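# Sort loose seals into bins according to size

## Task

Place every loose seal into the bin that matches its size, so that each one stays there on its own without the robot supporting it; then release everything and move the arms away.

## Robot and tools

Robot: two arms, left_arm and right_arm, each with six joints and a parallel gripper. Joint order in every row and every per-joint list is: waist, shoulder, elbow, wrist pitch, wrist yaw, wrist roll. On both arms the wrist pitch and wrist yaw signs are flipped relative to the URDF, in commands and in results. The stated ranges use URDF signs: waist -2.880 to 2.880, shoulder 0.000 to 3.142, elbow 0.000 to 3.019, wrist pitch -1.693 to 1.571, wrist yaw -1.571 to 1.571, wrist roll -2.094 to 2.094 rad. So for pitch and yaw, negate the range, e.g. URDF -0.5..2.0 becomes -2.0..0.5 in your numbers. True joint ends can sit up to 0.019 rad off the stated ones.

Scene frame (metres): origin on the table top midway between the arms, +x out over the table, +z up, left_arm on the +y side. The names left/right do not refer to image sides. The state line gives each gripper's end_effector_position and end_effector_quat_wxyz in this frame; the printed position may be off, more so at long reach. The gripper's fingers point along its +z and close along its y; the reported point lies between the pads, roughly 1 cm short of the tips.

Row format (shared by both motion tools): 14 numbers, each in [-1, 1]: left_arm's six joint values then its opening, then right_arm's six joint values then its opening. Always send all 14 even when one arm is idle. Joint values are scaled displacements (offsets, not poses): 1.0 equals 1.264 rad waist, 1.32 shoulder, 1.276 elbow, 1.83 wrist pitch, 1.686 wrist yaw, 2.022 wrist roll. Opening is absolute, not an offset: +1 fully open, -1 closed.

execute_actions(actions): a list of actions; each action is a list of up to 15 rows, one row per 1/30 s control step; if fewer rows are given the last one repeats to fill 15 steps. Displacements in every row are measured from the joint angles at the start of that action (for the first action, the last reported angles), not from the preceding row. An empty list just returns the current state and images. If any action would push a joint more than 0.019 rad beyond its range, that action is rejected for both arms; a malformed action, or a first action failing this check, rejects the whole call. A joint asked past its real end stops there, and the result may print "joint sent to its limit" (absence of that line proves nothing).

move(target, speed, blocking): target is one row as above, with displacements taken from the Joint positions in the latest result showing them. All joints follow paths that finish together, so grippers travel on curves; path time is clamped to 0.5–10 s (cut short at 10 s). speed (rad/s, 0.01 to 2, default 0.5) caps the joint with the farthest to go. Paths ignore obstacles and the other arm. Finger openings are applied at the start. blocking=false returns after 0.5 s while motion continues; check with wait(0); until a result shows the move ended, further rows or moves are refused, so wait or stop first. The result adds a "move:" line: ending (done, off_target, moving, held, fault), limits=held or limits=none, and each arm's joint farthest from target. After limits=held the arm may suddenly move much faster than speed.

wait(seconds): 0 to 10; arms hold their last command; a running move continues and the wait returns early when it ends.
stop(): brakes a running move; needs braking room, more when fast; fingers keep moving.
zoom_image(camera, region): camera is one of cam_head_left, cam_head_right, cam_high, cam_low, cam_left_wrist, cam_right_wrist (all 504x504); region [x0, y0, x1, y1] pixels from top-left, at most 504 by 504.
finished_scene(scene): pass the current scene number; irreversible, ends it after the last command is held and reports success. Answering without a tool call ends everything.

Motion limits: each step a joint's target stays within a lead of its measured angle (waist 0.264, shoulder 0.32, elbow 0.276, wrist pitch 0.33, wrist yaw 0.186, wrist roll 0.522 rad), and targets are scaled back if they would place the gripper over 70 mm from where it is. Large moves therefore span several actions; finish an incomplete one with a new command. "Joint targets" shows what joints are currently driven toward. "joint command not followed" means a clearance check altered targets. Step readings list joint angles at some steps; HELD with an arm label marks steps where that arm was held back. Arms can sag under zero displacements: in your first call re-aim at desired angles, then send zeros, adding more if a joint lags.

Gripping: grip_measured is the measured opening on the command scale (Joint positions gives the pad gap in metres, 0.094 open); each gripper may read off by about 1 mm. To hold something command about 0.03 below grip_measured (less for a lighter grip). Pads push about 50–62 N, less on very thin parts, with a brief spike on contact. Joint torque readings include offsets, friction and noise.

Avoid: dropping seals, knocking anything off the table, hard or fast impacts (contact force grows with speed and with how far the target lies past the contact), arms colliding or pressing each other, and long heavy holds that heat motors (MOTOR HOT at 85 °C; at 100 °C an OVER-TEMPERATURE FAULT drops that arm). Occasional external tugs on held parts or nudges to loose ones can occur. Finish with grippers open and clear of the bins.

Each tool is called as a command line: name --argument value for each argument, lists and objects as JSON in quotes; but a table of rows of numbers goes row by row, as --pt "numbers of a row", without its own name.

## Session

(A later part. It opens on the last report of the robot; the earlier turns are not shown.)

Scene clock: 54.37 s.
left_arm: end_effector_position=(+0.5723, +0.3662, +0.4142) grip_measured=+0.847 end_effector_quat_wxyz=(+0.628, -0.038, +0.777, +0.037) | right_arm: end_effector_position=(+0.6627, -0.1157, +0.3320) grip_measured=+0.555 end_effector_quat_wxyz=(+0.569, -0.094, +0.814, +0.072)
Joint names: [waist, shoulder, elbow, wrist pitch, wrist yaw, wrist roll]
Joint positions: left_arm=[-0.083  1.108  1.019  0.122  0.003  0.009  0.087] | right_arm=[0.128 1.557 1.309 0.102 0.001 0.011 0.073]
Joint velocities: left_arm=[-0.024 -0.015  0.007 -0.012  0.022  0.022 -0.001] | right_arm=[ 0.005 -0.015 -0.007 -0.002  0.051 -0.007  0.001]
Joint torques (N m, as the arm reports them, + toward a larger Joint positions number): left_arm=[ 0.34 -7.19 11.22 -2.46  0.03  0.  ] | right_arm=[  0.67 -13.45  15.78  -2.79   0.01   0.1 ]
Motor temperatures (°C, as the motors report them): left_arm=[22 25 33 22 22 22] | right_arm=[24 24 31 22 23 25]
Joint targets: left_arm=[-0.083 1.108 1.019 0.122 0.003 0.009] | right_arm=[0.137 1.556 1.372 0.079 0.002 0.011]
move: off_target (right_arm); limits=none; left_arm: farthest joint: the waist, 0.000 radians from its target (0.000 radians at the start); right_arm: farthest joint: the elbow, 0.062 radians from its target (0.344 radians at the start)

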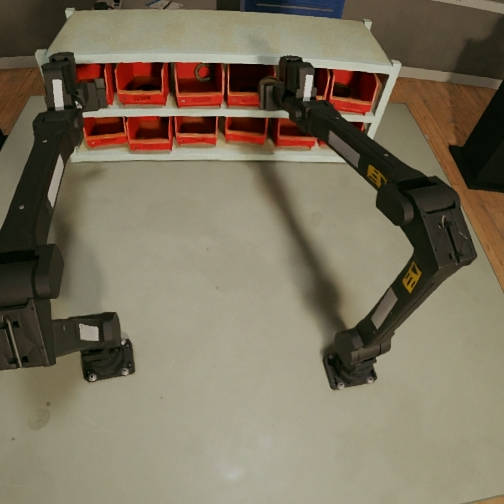

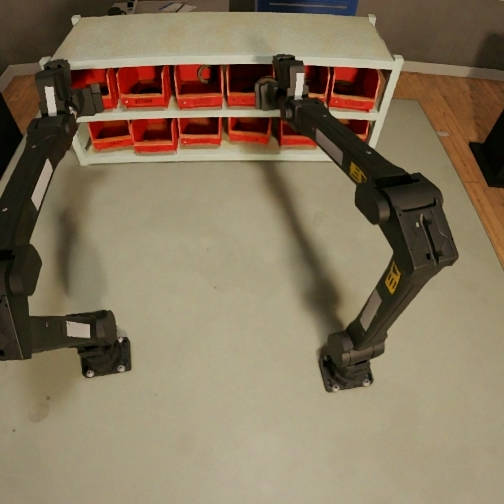

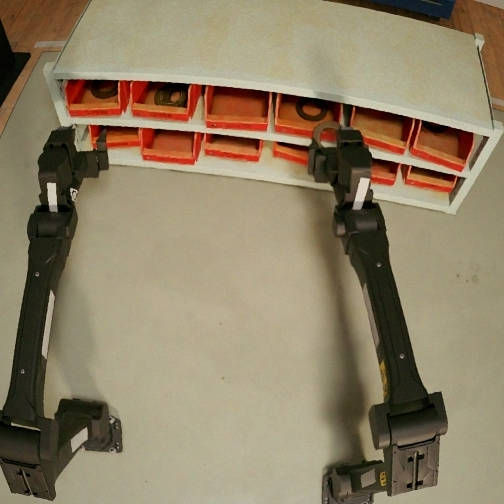

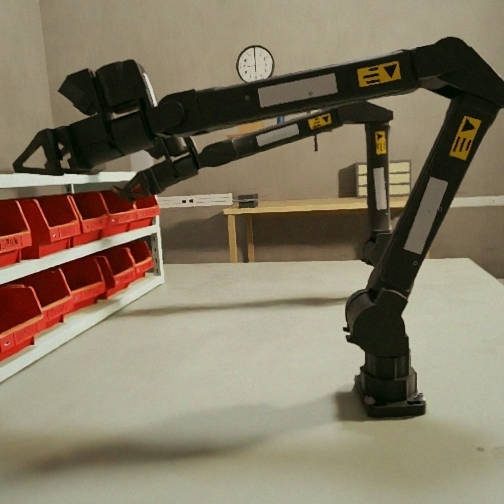

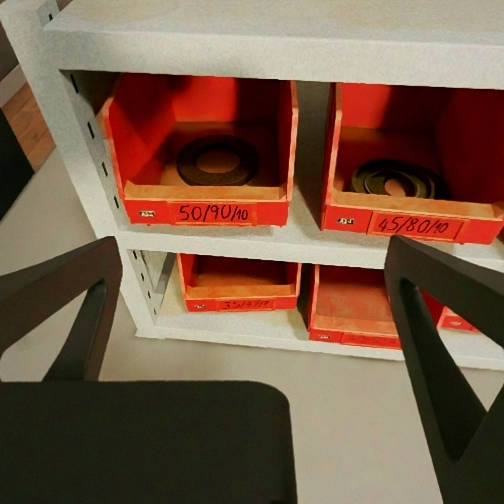

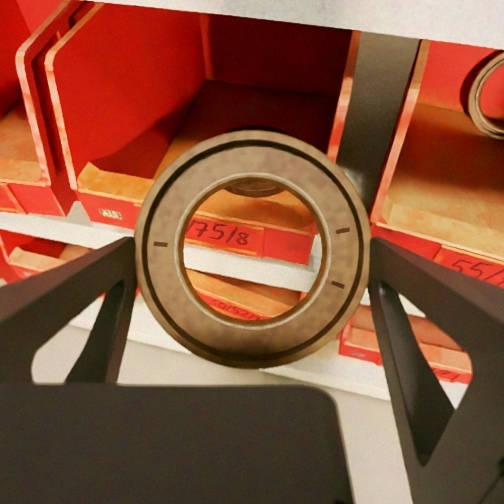

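Off by ~55 px: +0.04 rad.

move --target '[0,0,0,0,0,0,0.85,0.045,0.05,0.1,0,0,0,0.52]' --speed 0.15

move --target '[0,0,0,0,0,0,0.85,0,0.085,0.14,0,0,0,0.52]' --speed 0.15

Scene clock: 57.43 s.
left_arm: end_effector_position=(+0.5723, +0.3662, +0.4142) grip_measured=+0.847 end_effector_quat_wxyz=(+0.628, -0.038, +0.777, +0.037) | right_arm: end_effector_position=(+0.6763, -0.0776, +0.3206) grip_measured=+0.555 end_effector_quat_wxyz=(+0.562, -0.113, +0.815, +0.085)
Joint names: [waist, shoulder, elbow, wrist pitch, wrist yaw, wrist roll]
Joint positions: left_arm=[-0.083  1.108  1.019  0.122  0.003  0.009  0.087] | right_arm=[0.176 1.623 1.365 0.102 0.001 0.011 0.073]
Joint velocities: left_arm=[-0.005  0.024 -0.032  0.007  0.051  0.066  0.001] | right_arm=[-0.005 -0.015 -0.012 -0.002  0.037  0.095 -0.002]
Joint torques (N m, as the arm reports them, + toward a larger Joint positions number): left_arm=[ 0.26 -7.02 11.23 -2.45  0.04  0.  ] | right_arm=[  1.05 -14.03  16.58  -1.82  -0.01   0.1 ]
Motor temperatures (°C, as the motors report them): left_arm=[22 25 33 22 22 22] | right_arm=[24 24 31 22 23 25]
Joint targets: left_arm=[-0.083 1.108 1.019 0.122 0.003 0.009] | right_arm=[0.185 1.623 1.437 0.102 0.001 0.011]
move: off_target (right_arm); limits=none; left_arm: farthest joint: the waist, 0.000 radians from its target (0.000 radians at the start); right_arm: farthest joint: the elbow, 0.072 radians from its target (0.127 radians at the start)

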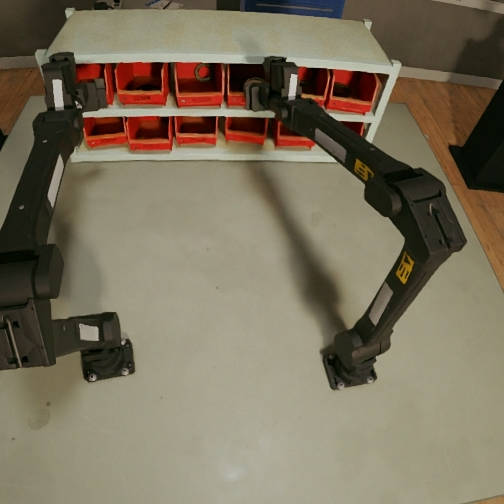

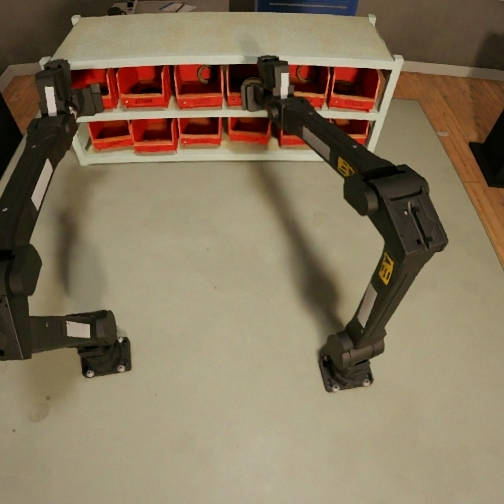

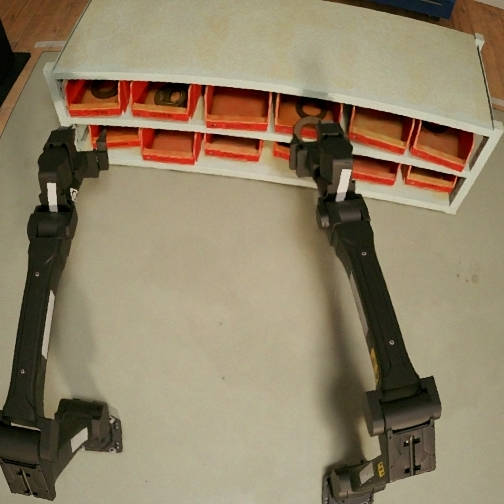

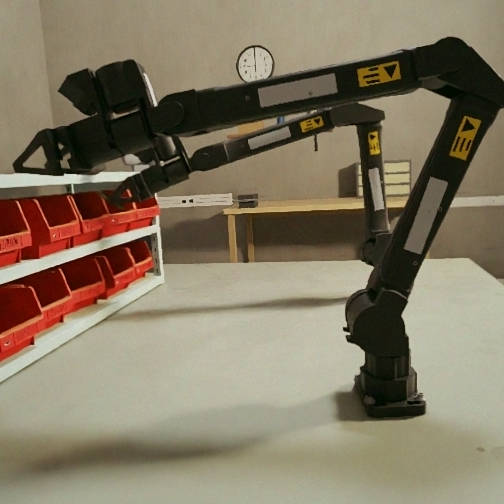

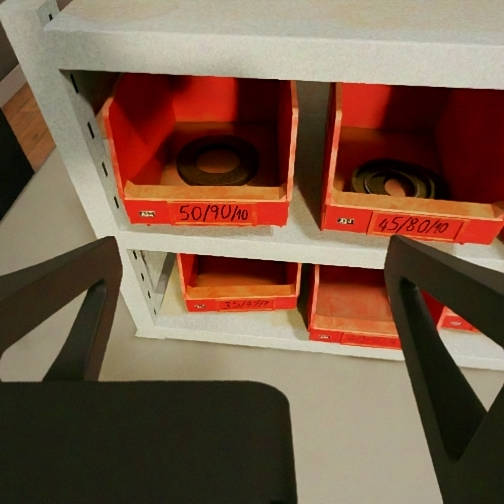

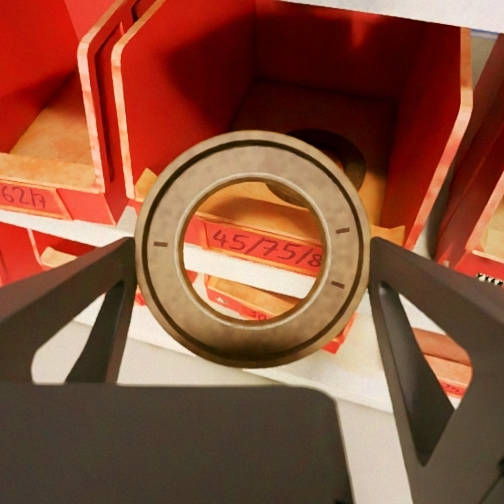

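Scene clock: 59.03 s.
left_arm: end_effector_position=(+0.5723, +0.3662, +0.4142) grip_measured=+0.847 end_effector_quat_wxyz=(+0.628, -0.038, +0.777, +0.037) | right_arm: end_effector_position=(+0.7148, -0.0662, +0.3025) grip_measured=+0.555 end_effector_quat_wxyz=(+0.559, -0.114, +0.817, +0.084)
Joint names: [waist, shoulder, elbow, wrist pitch, wrist yaw, wrist roll]
Joint positions: left_arm=[-0.083  1.108  1.019  0.122  0.003  0.009  0.087] | right_arm=[0.176 1.737 1.469 0.102 0.001 0.011 0.073]
Joint velocities: left_arm=[-0.015 -0.015  0.017  0.007  0.007 -0.051  0.   ] | right_arm=[-0.005 -0.015  0.002  0.022  0.037 -0.007 -0.001]
Joint torques (N m, as the arm reports them, + toward a larger Joint positions number): left_arm=[ 0.33 -7.12 11.23 -2.45  0.04 -0.01] | right_arm=[  0.06 -15.85  16.76  -1.84   0.     0.11]
Motor temperatures (°C, as the motors report them): left_arm=[22 25 33 22 22 22] | right_arm=[24 24 32 22 23 25]
Joint targets: left_arm=[-0.083 1.108 1.019 0.122 0.003 0.009] | right_arm=[0.176 1.735 1.543 0.102 0.001 0.011]
move: off_target (right_arm); limits=none; left_arm: farthest joint: the waist, 0.000 radians from its target (0.000 radians at the start); right_arm: farthest joint: the elbow, 0.075 radians from its target (0.179 radians at the start)

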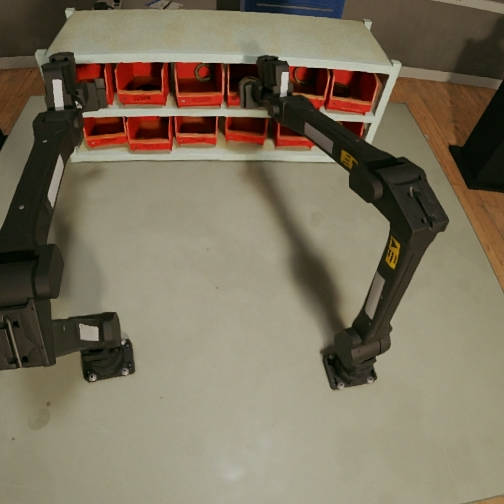

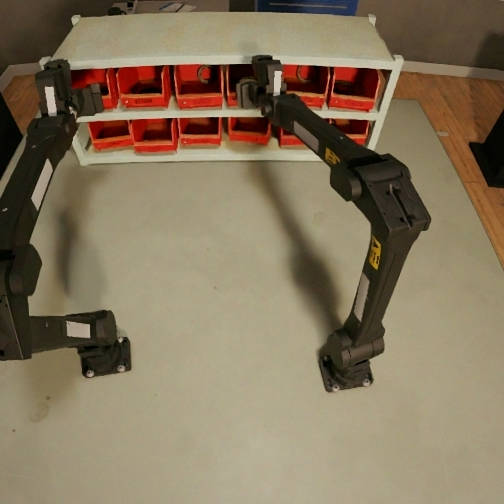

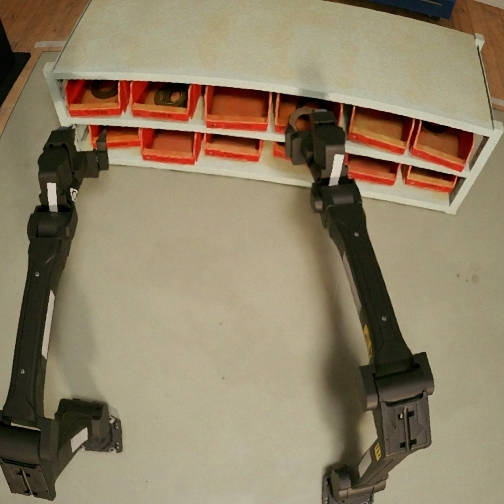

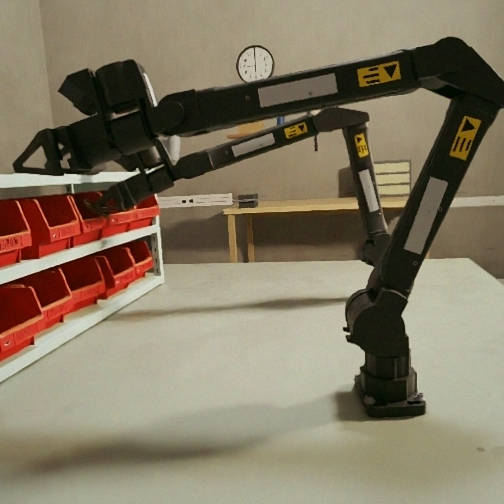

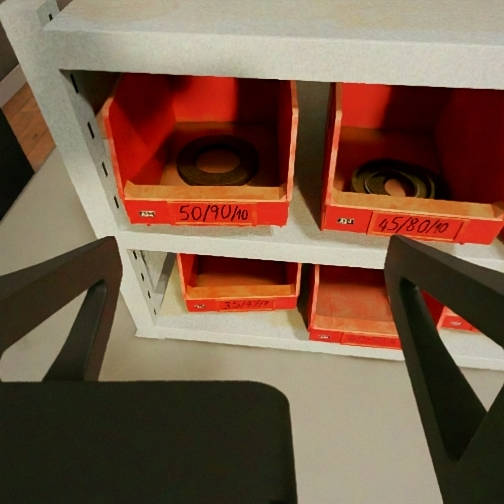

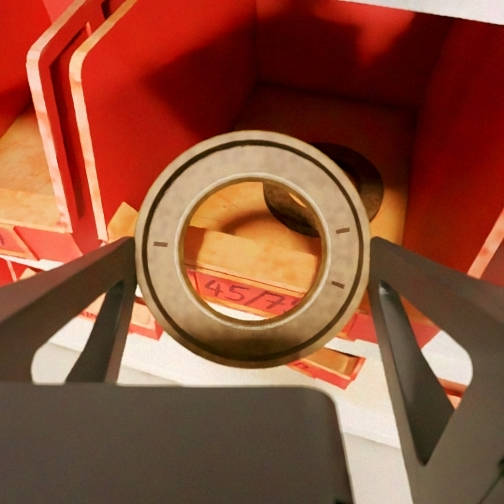

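Too left and low; fix.

move --target '[0,0,0,0,0,0,0.85,-0.033,0,0.085,0,0,0,0.52]' --speed 0.15

move --target '[0,0,0,0,0,0,0.85,0,0.065,0.14,0,0,0,0.52]' --speed 0.15

Scene clock: 63.40 s.
left_arm: end_effector_position=(+0.5723, +0.3662, +0.4142) grip_measured=+0.847 end_effector_quat_wxyz=(+0.628, -0.038, +0.777, +0.037) | right_arm: end_effector_position=(+0.7287, -0.0889, +0.3217) grip_measured=+0.555 end_effector_quat_wxyz=(+0.573, -0.099, +0.810, +0.077)
Joint names: [waist, shoulder, elbow, wrist pitch, wrist yaw, wrist roll]
Joint positions: left_arm=[-0.083  1.108  1.019  0.122  0.003  0.009  0.087] | right_arm=[0.142 1.741 1.506 0.102 0.001 0.011 0.073]
Joint velocities: left_arm=[-0.005  0.005 -0.007 -0.012 -0.037 -0.022  0.   ] | right_arm=[-0.005 -0.005  0.002  0.007  0.037 -0.022  0.   ]
Joint torques (N m, as the arm reports them, + toward a larger Joint positions number): left_arm=[ 0.47 -7.02 11.18 -2.44  0.05  0.  ] | right_arm=[ -0.51 -16.21  16.56  -1.8    0.     0.1 ]
Motor temperatures (°C, as the motors report them): left_arm=[22 25 33 22 22 22] | right_arm=[24 24 33 22 23 25]
Joint targets: left_arm=[-0.083 1.108 1.019 0.122 0.003 0.009] | right_arm=[0.134 1.737 1.577 0.102 0.001 0.011]
move: off_target (right_arm); limits=none; left_arm: farthest joint: the waist, 0.000 radians from its target (0.000 radians at the start); right_arm: farthest joint: the elbow, 0.072 radians from its target (0.109 radians at the start)

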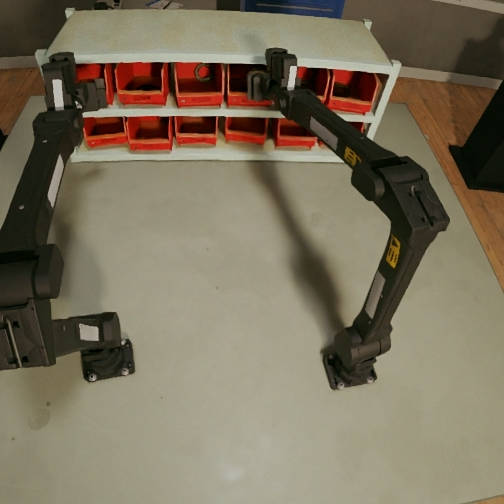

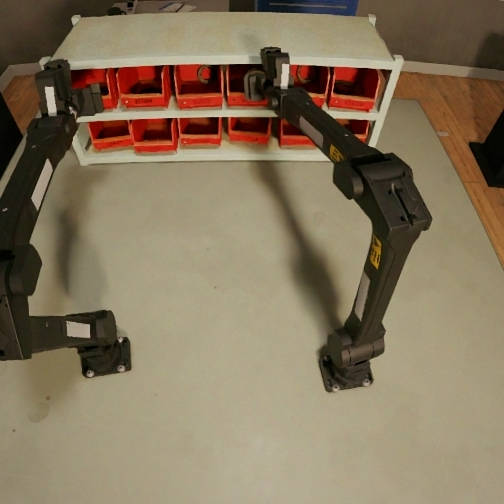

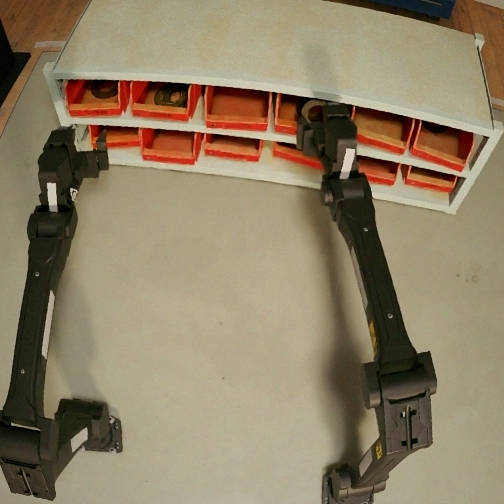

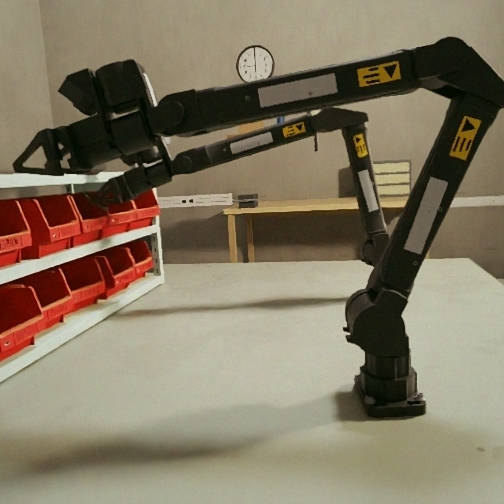

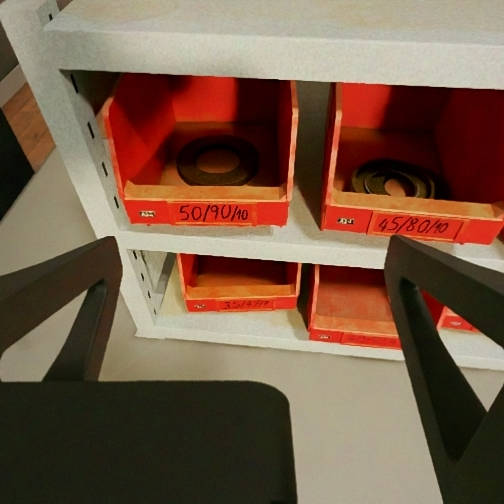

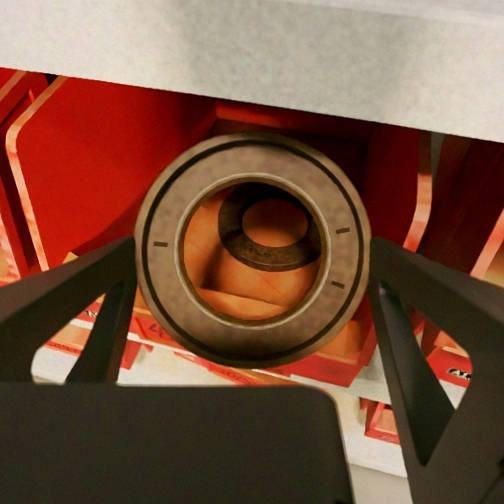

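Scene clock: 64.93 s.
left_arm: end_effector_position=(+0.5723, +0.3662, +0.4142) grip_measured=+0.847 end_effector_quat_wxyz=(+0.628, -0.038, +0.777, +0.037) | right_arm: end_effector_position=(+0.7608, -0.0806, +0.3191) grip_measured=+0.555 end_effector_quat_wxyz=(+0.580, -0.098, +0.805, +0.077)
Joint names: [waist, shoulder, elbow, wrist pitch, wrist yaw, wrist roll]
Joint positions: left_arm=[-0.083  1.108  1.019  0.122  0.003  0.009  0.087] | right_arm=[0.142 1.826 1.608 0.102 0.001 0.011 0.073]
Joint velocities: left_arm=[-0.015 -0.015  0.002  0.007  0.051 -0.037  0.   ] | right_arm=[-0.005 -0.005 -0.002  0.002 -0.022  0.037 -0.   ]
Joint torques (N m, as the arm reports them, + toward a larger Joint positions number): left_arm=[ 0.37 -7.27 11.22 -2.44  0.04 -0.01] | right_arm=[  0.2  -16.99  17.17  -1.83  -0.01   0.1 ]
Motor temperatures (°C, as the motors report them): left_arm=[22 25 33 22 22 22] | right_arm=[24 24 33 22 23 25]
Joint targets: left_arm=[-0.083 1.108 1.019 0.122 0.003 0.009] | right_arm=[0.142 1.827 1.684 0.102 0.001 0.011]
move: off_target (right_arm); limits=none; left_arm: farthest joint: the waist, 0.000 radians from its target (0.000 radians at the start); right_arm: farthest joint: the elbow, 0.077 radians from its target (0.179 radians at the start)

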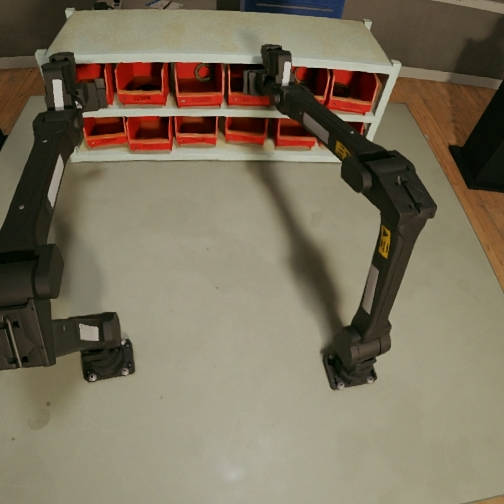

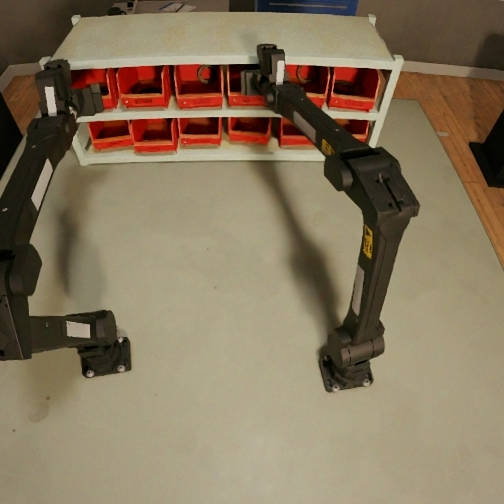

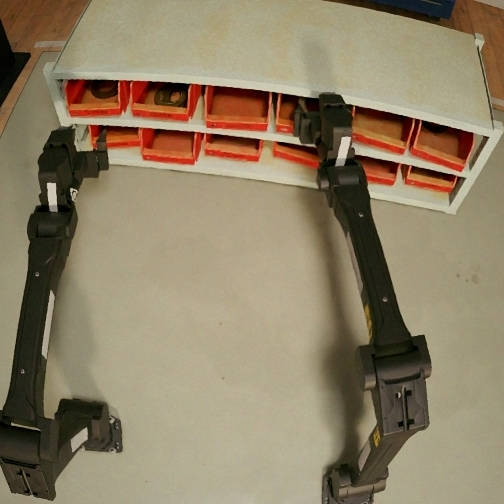

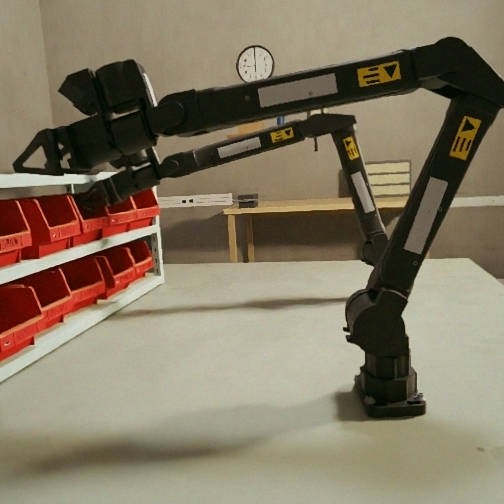

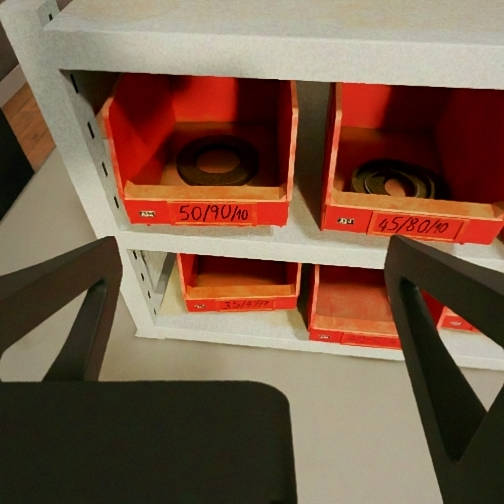

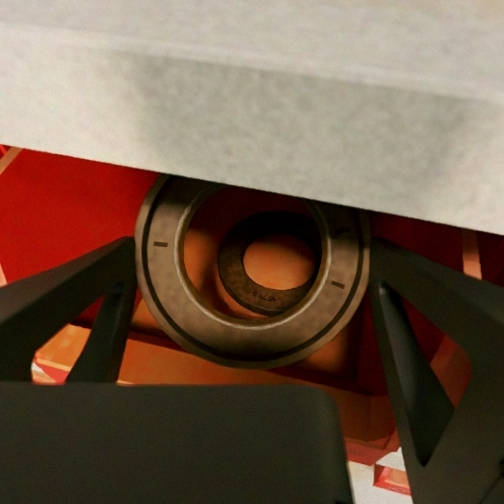

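move --target '[0,0,0,0,0,0,0.85,0,0.03,0.075,0,0,0,0.52]' --speed 0.15

move --target '[0,0,0,0,0,0,0.85,0,0,0.055,0,0,0,0.72]'

move --target '[0,0,0,0,0,0,0.85,0,-0.34,-0.34,0,0,0,0.72]' --speed 0.35

Scene clock: 68.83 s.
left_arm: end_effector_position=(+0.5723, +0.3662, +0.4142) grip_measured=+0.847 end_effector_quat_wxyz=(+0.628, -0.038, +0.777, +0.037) | right_arm: end_effector_position=(+0.7711, -0.0780, +0.2998) grip_measured=+0.555 end_effector_quat_wxyz=(+0.572, -0.099, +0.811, +0.076)
Joint names: [waist, shoulder, elbow, wrist pitch, wrist yaw, wrist roll]
Joint positions: left_arm=[-0.083  1.108  1.019  0.122  0.003  0.009  0.087] | right_arm=[0.142 1.867 1.628 0.102 0.001 0.011 0.073]
Joint velocities: left_arm=[-0.015 -0.005  0.002  0.027 -0.051 -0.051  0.   ] | right_arm=[-0.005 -0.005 -0.002 -0.002  0.037  0.007 -0.001]
Joint torques (N m, as the arm reports them, + toward a larger Joint positions number): left_arm=[ 0.2  -7.17 11.27 -2.45  0.03 -0.01] | right_arm=[  0.28 -17.07  16.94  -1.82  -0.02   0.1 ]
Motor temperatures (°C, as the motors report them): left_arm=[22 25 33 22 22 22] | right_arm=[24 25 33 22 23 25]
Joint targets: left_arm=[-0.083 1.108 1.019 0.122 0.003 0.009] | right_arm=[0.142 1.866 1.704 0.102 0.001 0.011]
move: off_target (right_arm); limits=none; left_arm: farthest joint: the waist, 0.000 radians from its target (0.000 radians at the start); right_arm: farthest joint: the elbow, 0.076 radians from its target (0.096 radians at the start)

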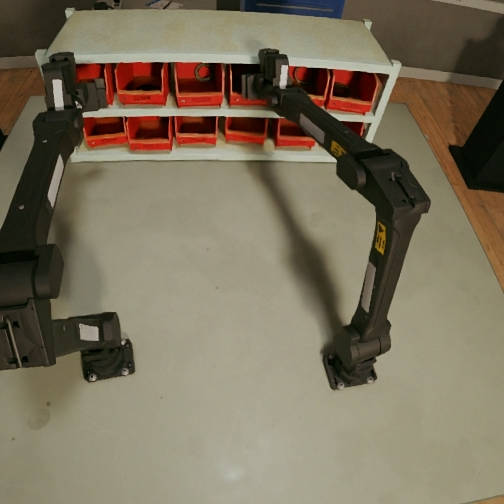

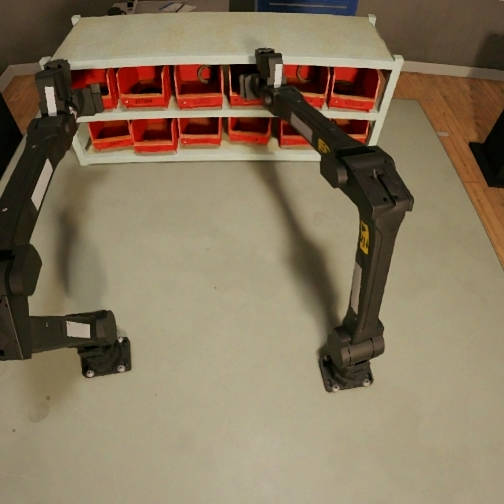

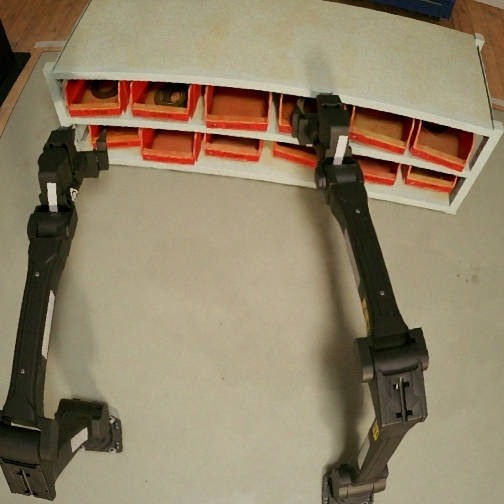

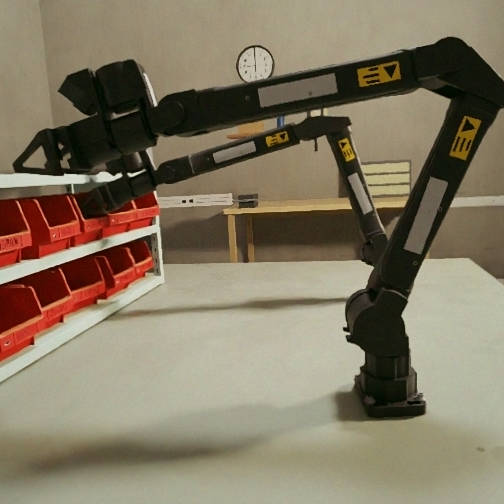

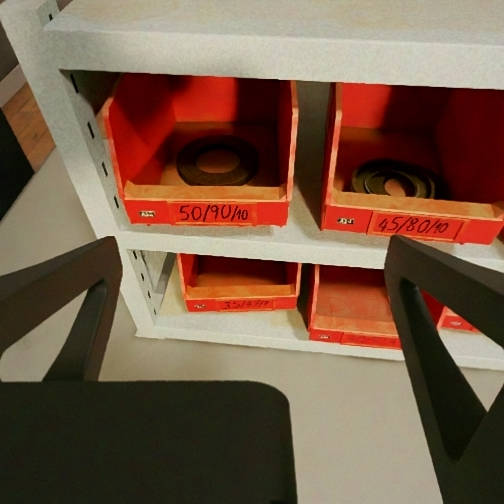

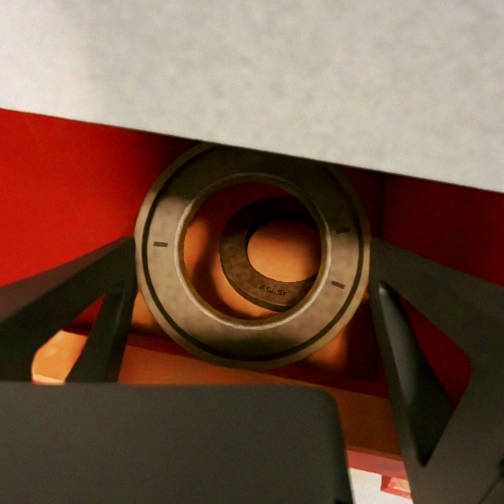

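Scene clock: 69.53 s.
left_arm: end_effector_position=(+0.5723, +0.3662, +0.4142) grip_measured=+0.847 end_effector_quat_wxyz=(+0.628, -0.038, +0.777, +0.037) | right_arm: end_effector_position=(+0.7711, -0.0779, +0.2998) grip_measured=+0.717 end_effector_quat_wxyz=(+0.572, -0.099, +0.811, +0.076)
Joint names: [waist, shoulder, elbow, wrist pitch, wrist yaw, wrist roll]
Joint positions: left_arm=[-0.083  1.108  1.019  0.122  0.003  0.009  0.087] | right_arm=[0.142 1.867 1.628 0.102 0.001 0.011 0.081]
Joint velocities: left_arm=[-0.005 -0.005 -0.007  0.007  0.022 -0.066  0.   ] | right_arm=[ 0.005 -0.005 -0.002 -0.002  0.037 -0.007  0.001]
Joint torques (N m, as the arm reports them, + toward a larger Joint positions number): left_arm=[ 0.27 -7.05 11.25 -2.47  0.04  0.01] | right_arm=[  0.14 -17.42  16.42  -1.8   -0.02   0.11]
Motor temperatures (°C, as the motors report them): left_arm=[22 25 33 22 22 22] | right_arm=[24 25 33 22 23 25]
Joint targets: left_arm=[-0.083 1.108 1.019 0.122 0.003 0.009] | right_arm=[0.142 1.867 1.698 0.102 0.001 0.011]
move: off_target (right_arm); limits=none; left_arm: farthest joint: the waist, 0.000 radians from its target (0.000 radians at the start); right_arm: farthest joint: the elbow, 0.070 radians from its target (0.070 radians at the start)

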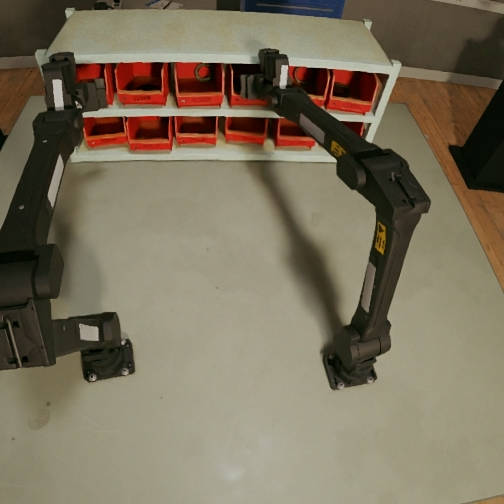

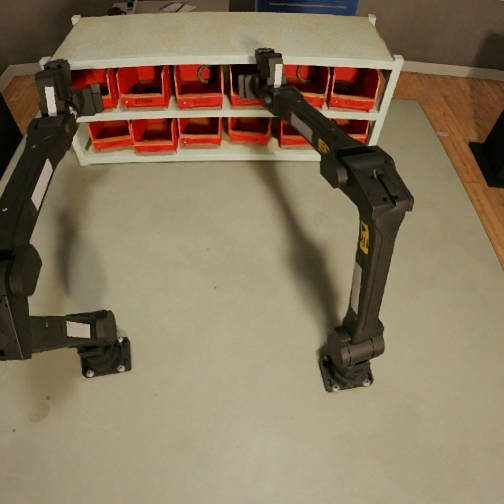

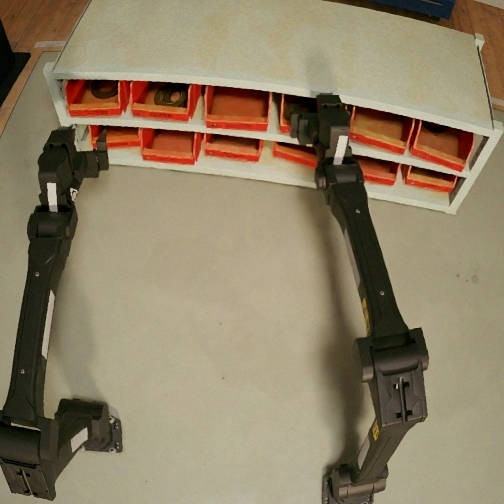

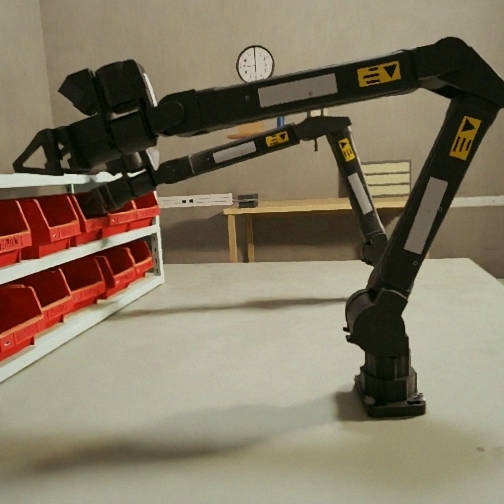

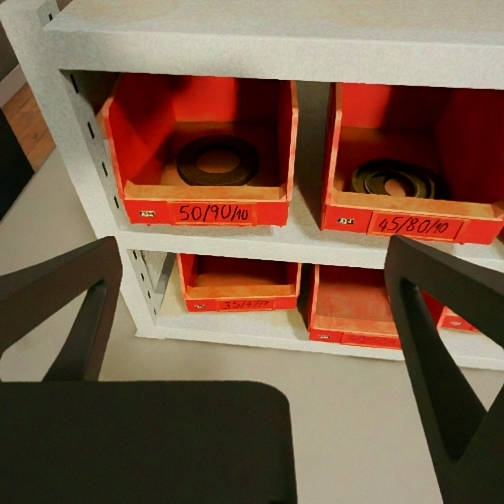

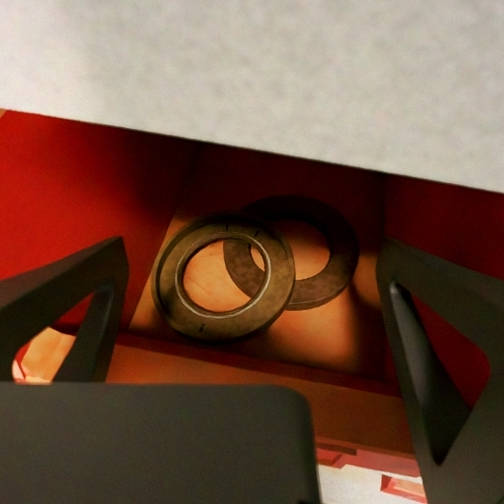

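Scene clock: 71.23 s.
left_arm: end_effector_position=(+0.5723, +0.3662, +0.4142) grip_measured=+0.847 end_effector_quat_wxyz=(+0.628, -0.038, +0.777, +0.037) | right_arm: end_effector_position=(+0.6148, -0.1183, +0.3499) grip_measured=+0.717 end_effector_quat_wxyz=(+0.577, -0.099, +0.807, +0.077)
Joint names: [waist, shoulder, elbow, wrist pitch, wrist yaw, wrist roll]
Joint positions: left_arm=[-0.083  1.108  1.019  0.122  0.003  0.009  0.087] | right_arm=[0.142 1.424 1.198 0.102 0.001 0.011 0.081]
Joint velocities: left_arm=[-0.024  0.015 -0.012  0.012 -0.022 -0.022 -0.   ] | right_arm=[-0.005  0.005 -0.007  0.002 -0.051 -0.037 -0.002]
Joint torques (N m, as the arm reports them, + toward a larger Joint positions number): left_arm=[ 0.36 -7.17 11.23 -2.4   0.04  0.  ] | right_arm=[  0.17 -12.09  10.39  -1.82   0.     0.11]
Motor temperatures (°C, as the motors report them): left_arm=[22 25 33 22 22 22] | right_arm=[24 25 33 22 23 25]
Joint targets: left_arm=[-0.083 1.108 1.019 0.122 0.003 0.009] | right_arm=[0.142 1.418 1.194 0.102 0.001 0.011]
move: done; limits=none; left_arm: farthest joint: the waist, 0.000 radians from its target (0.000 radians at the start); right_arm: farthest joint: the shoulder, 0.006 radians from its target (0.449 radians at the start)

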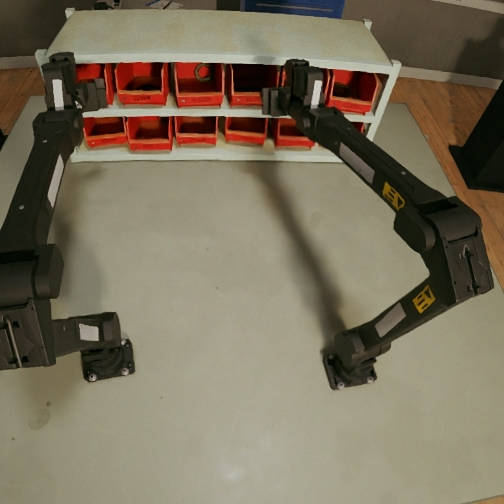

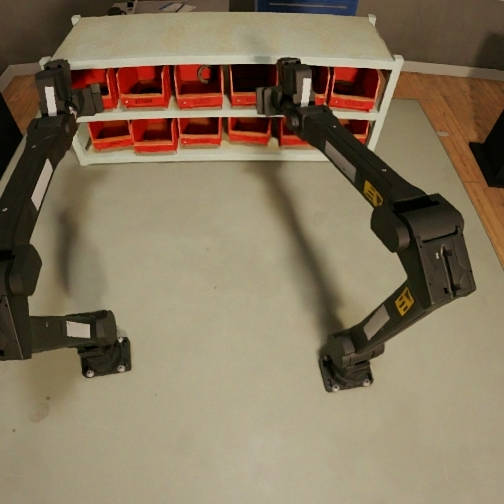

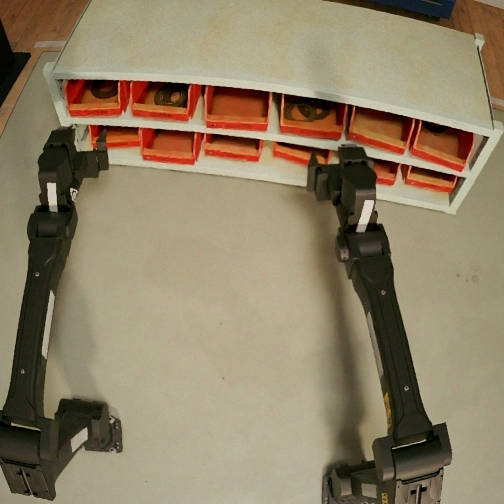

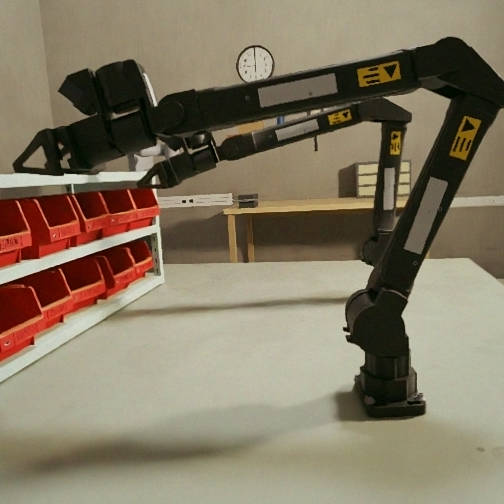

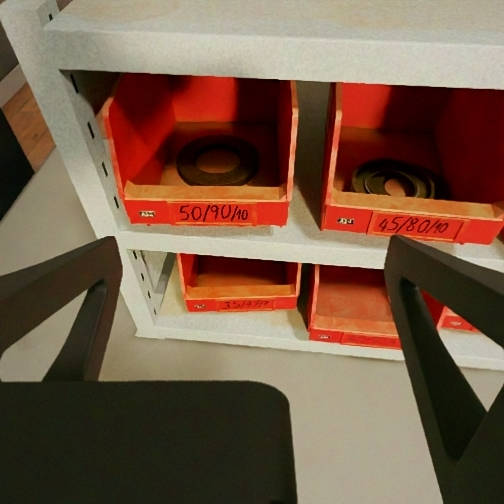

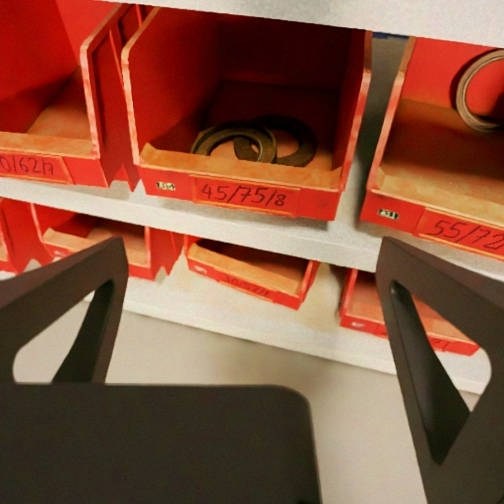

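finished_scene --scene 2

The scene is finished: the task was done.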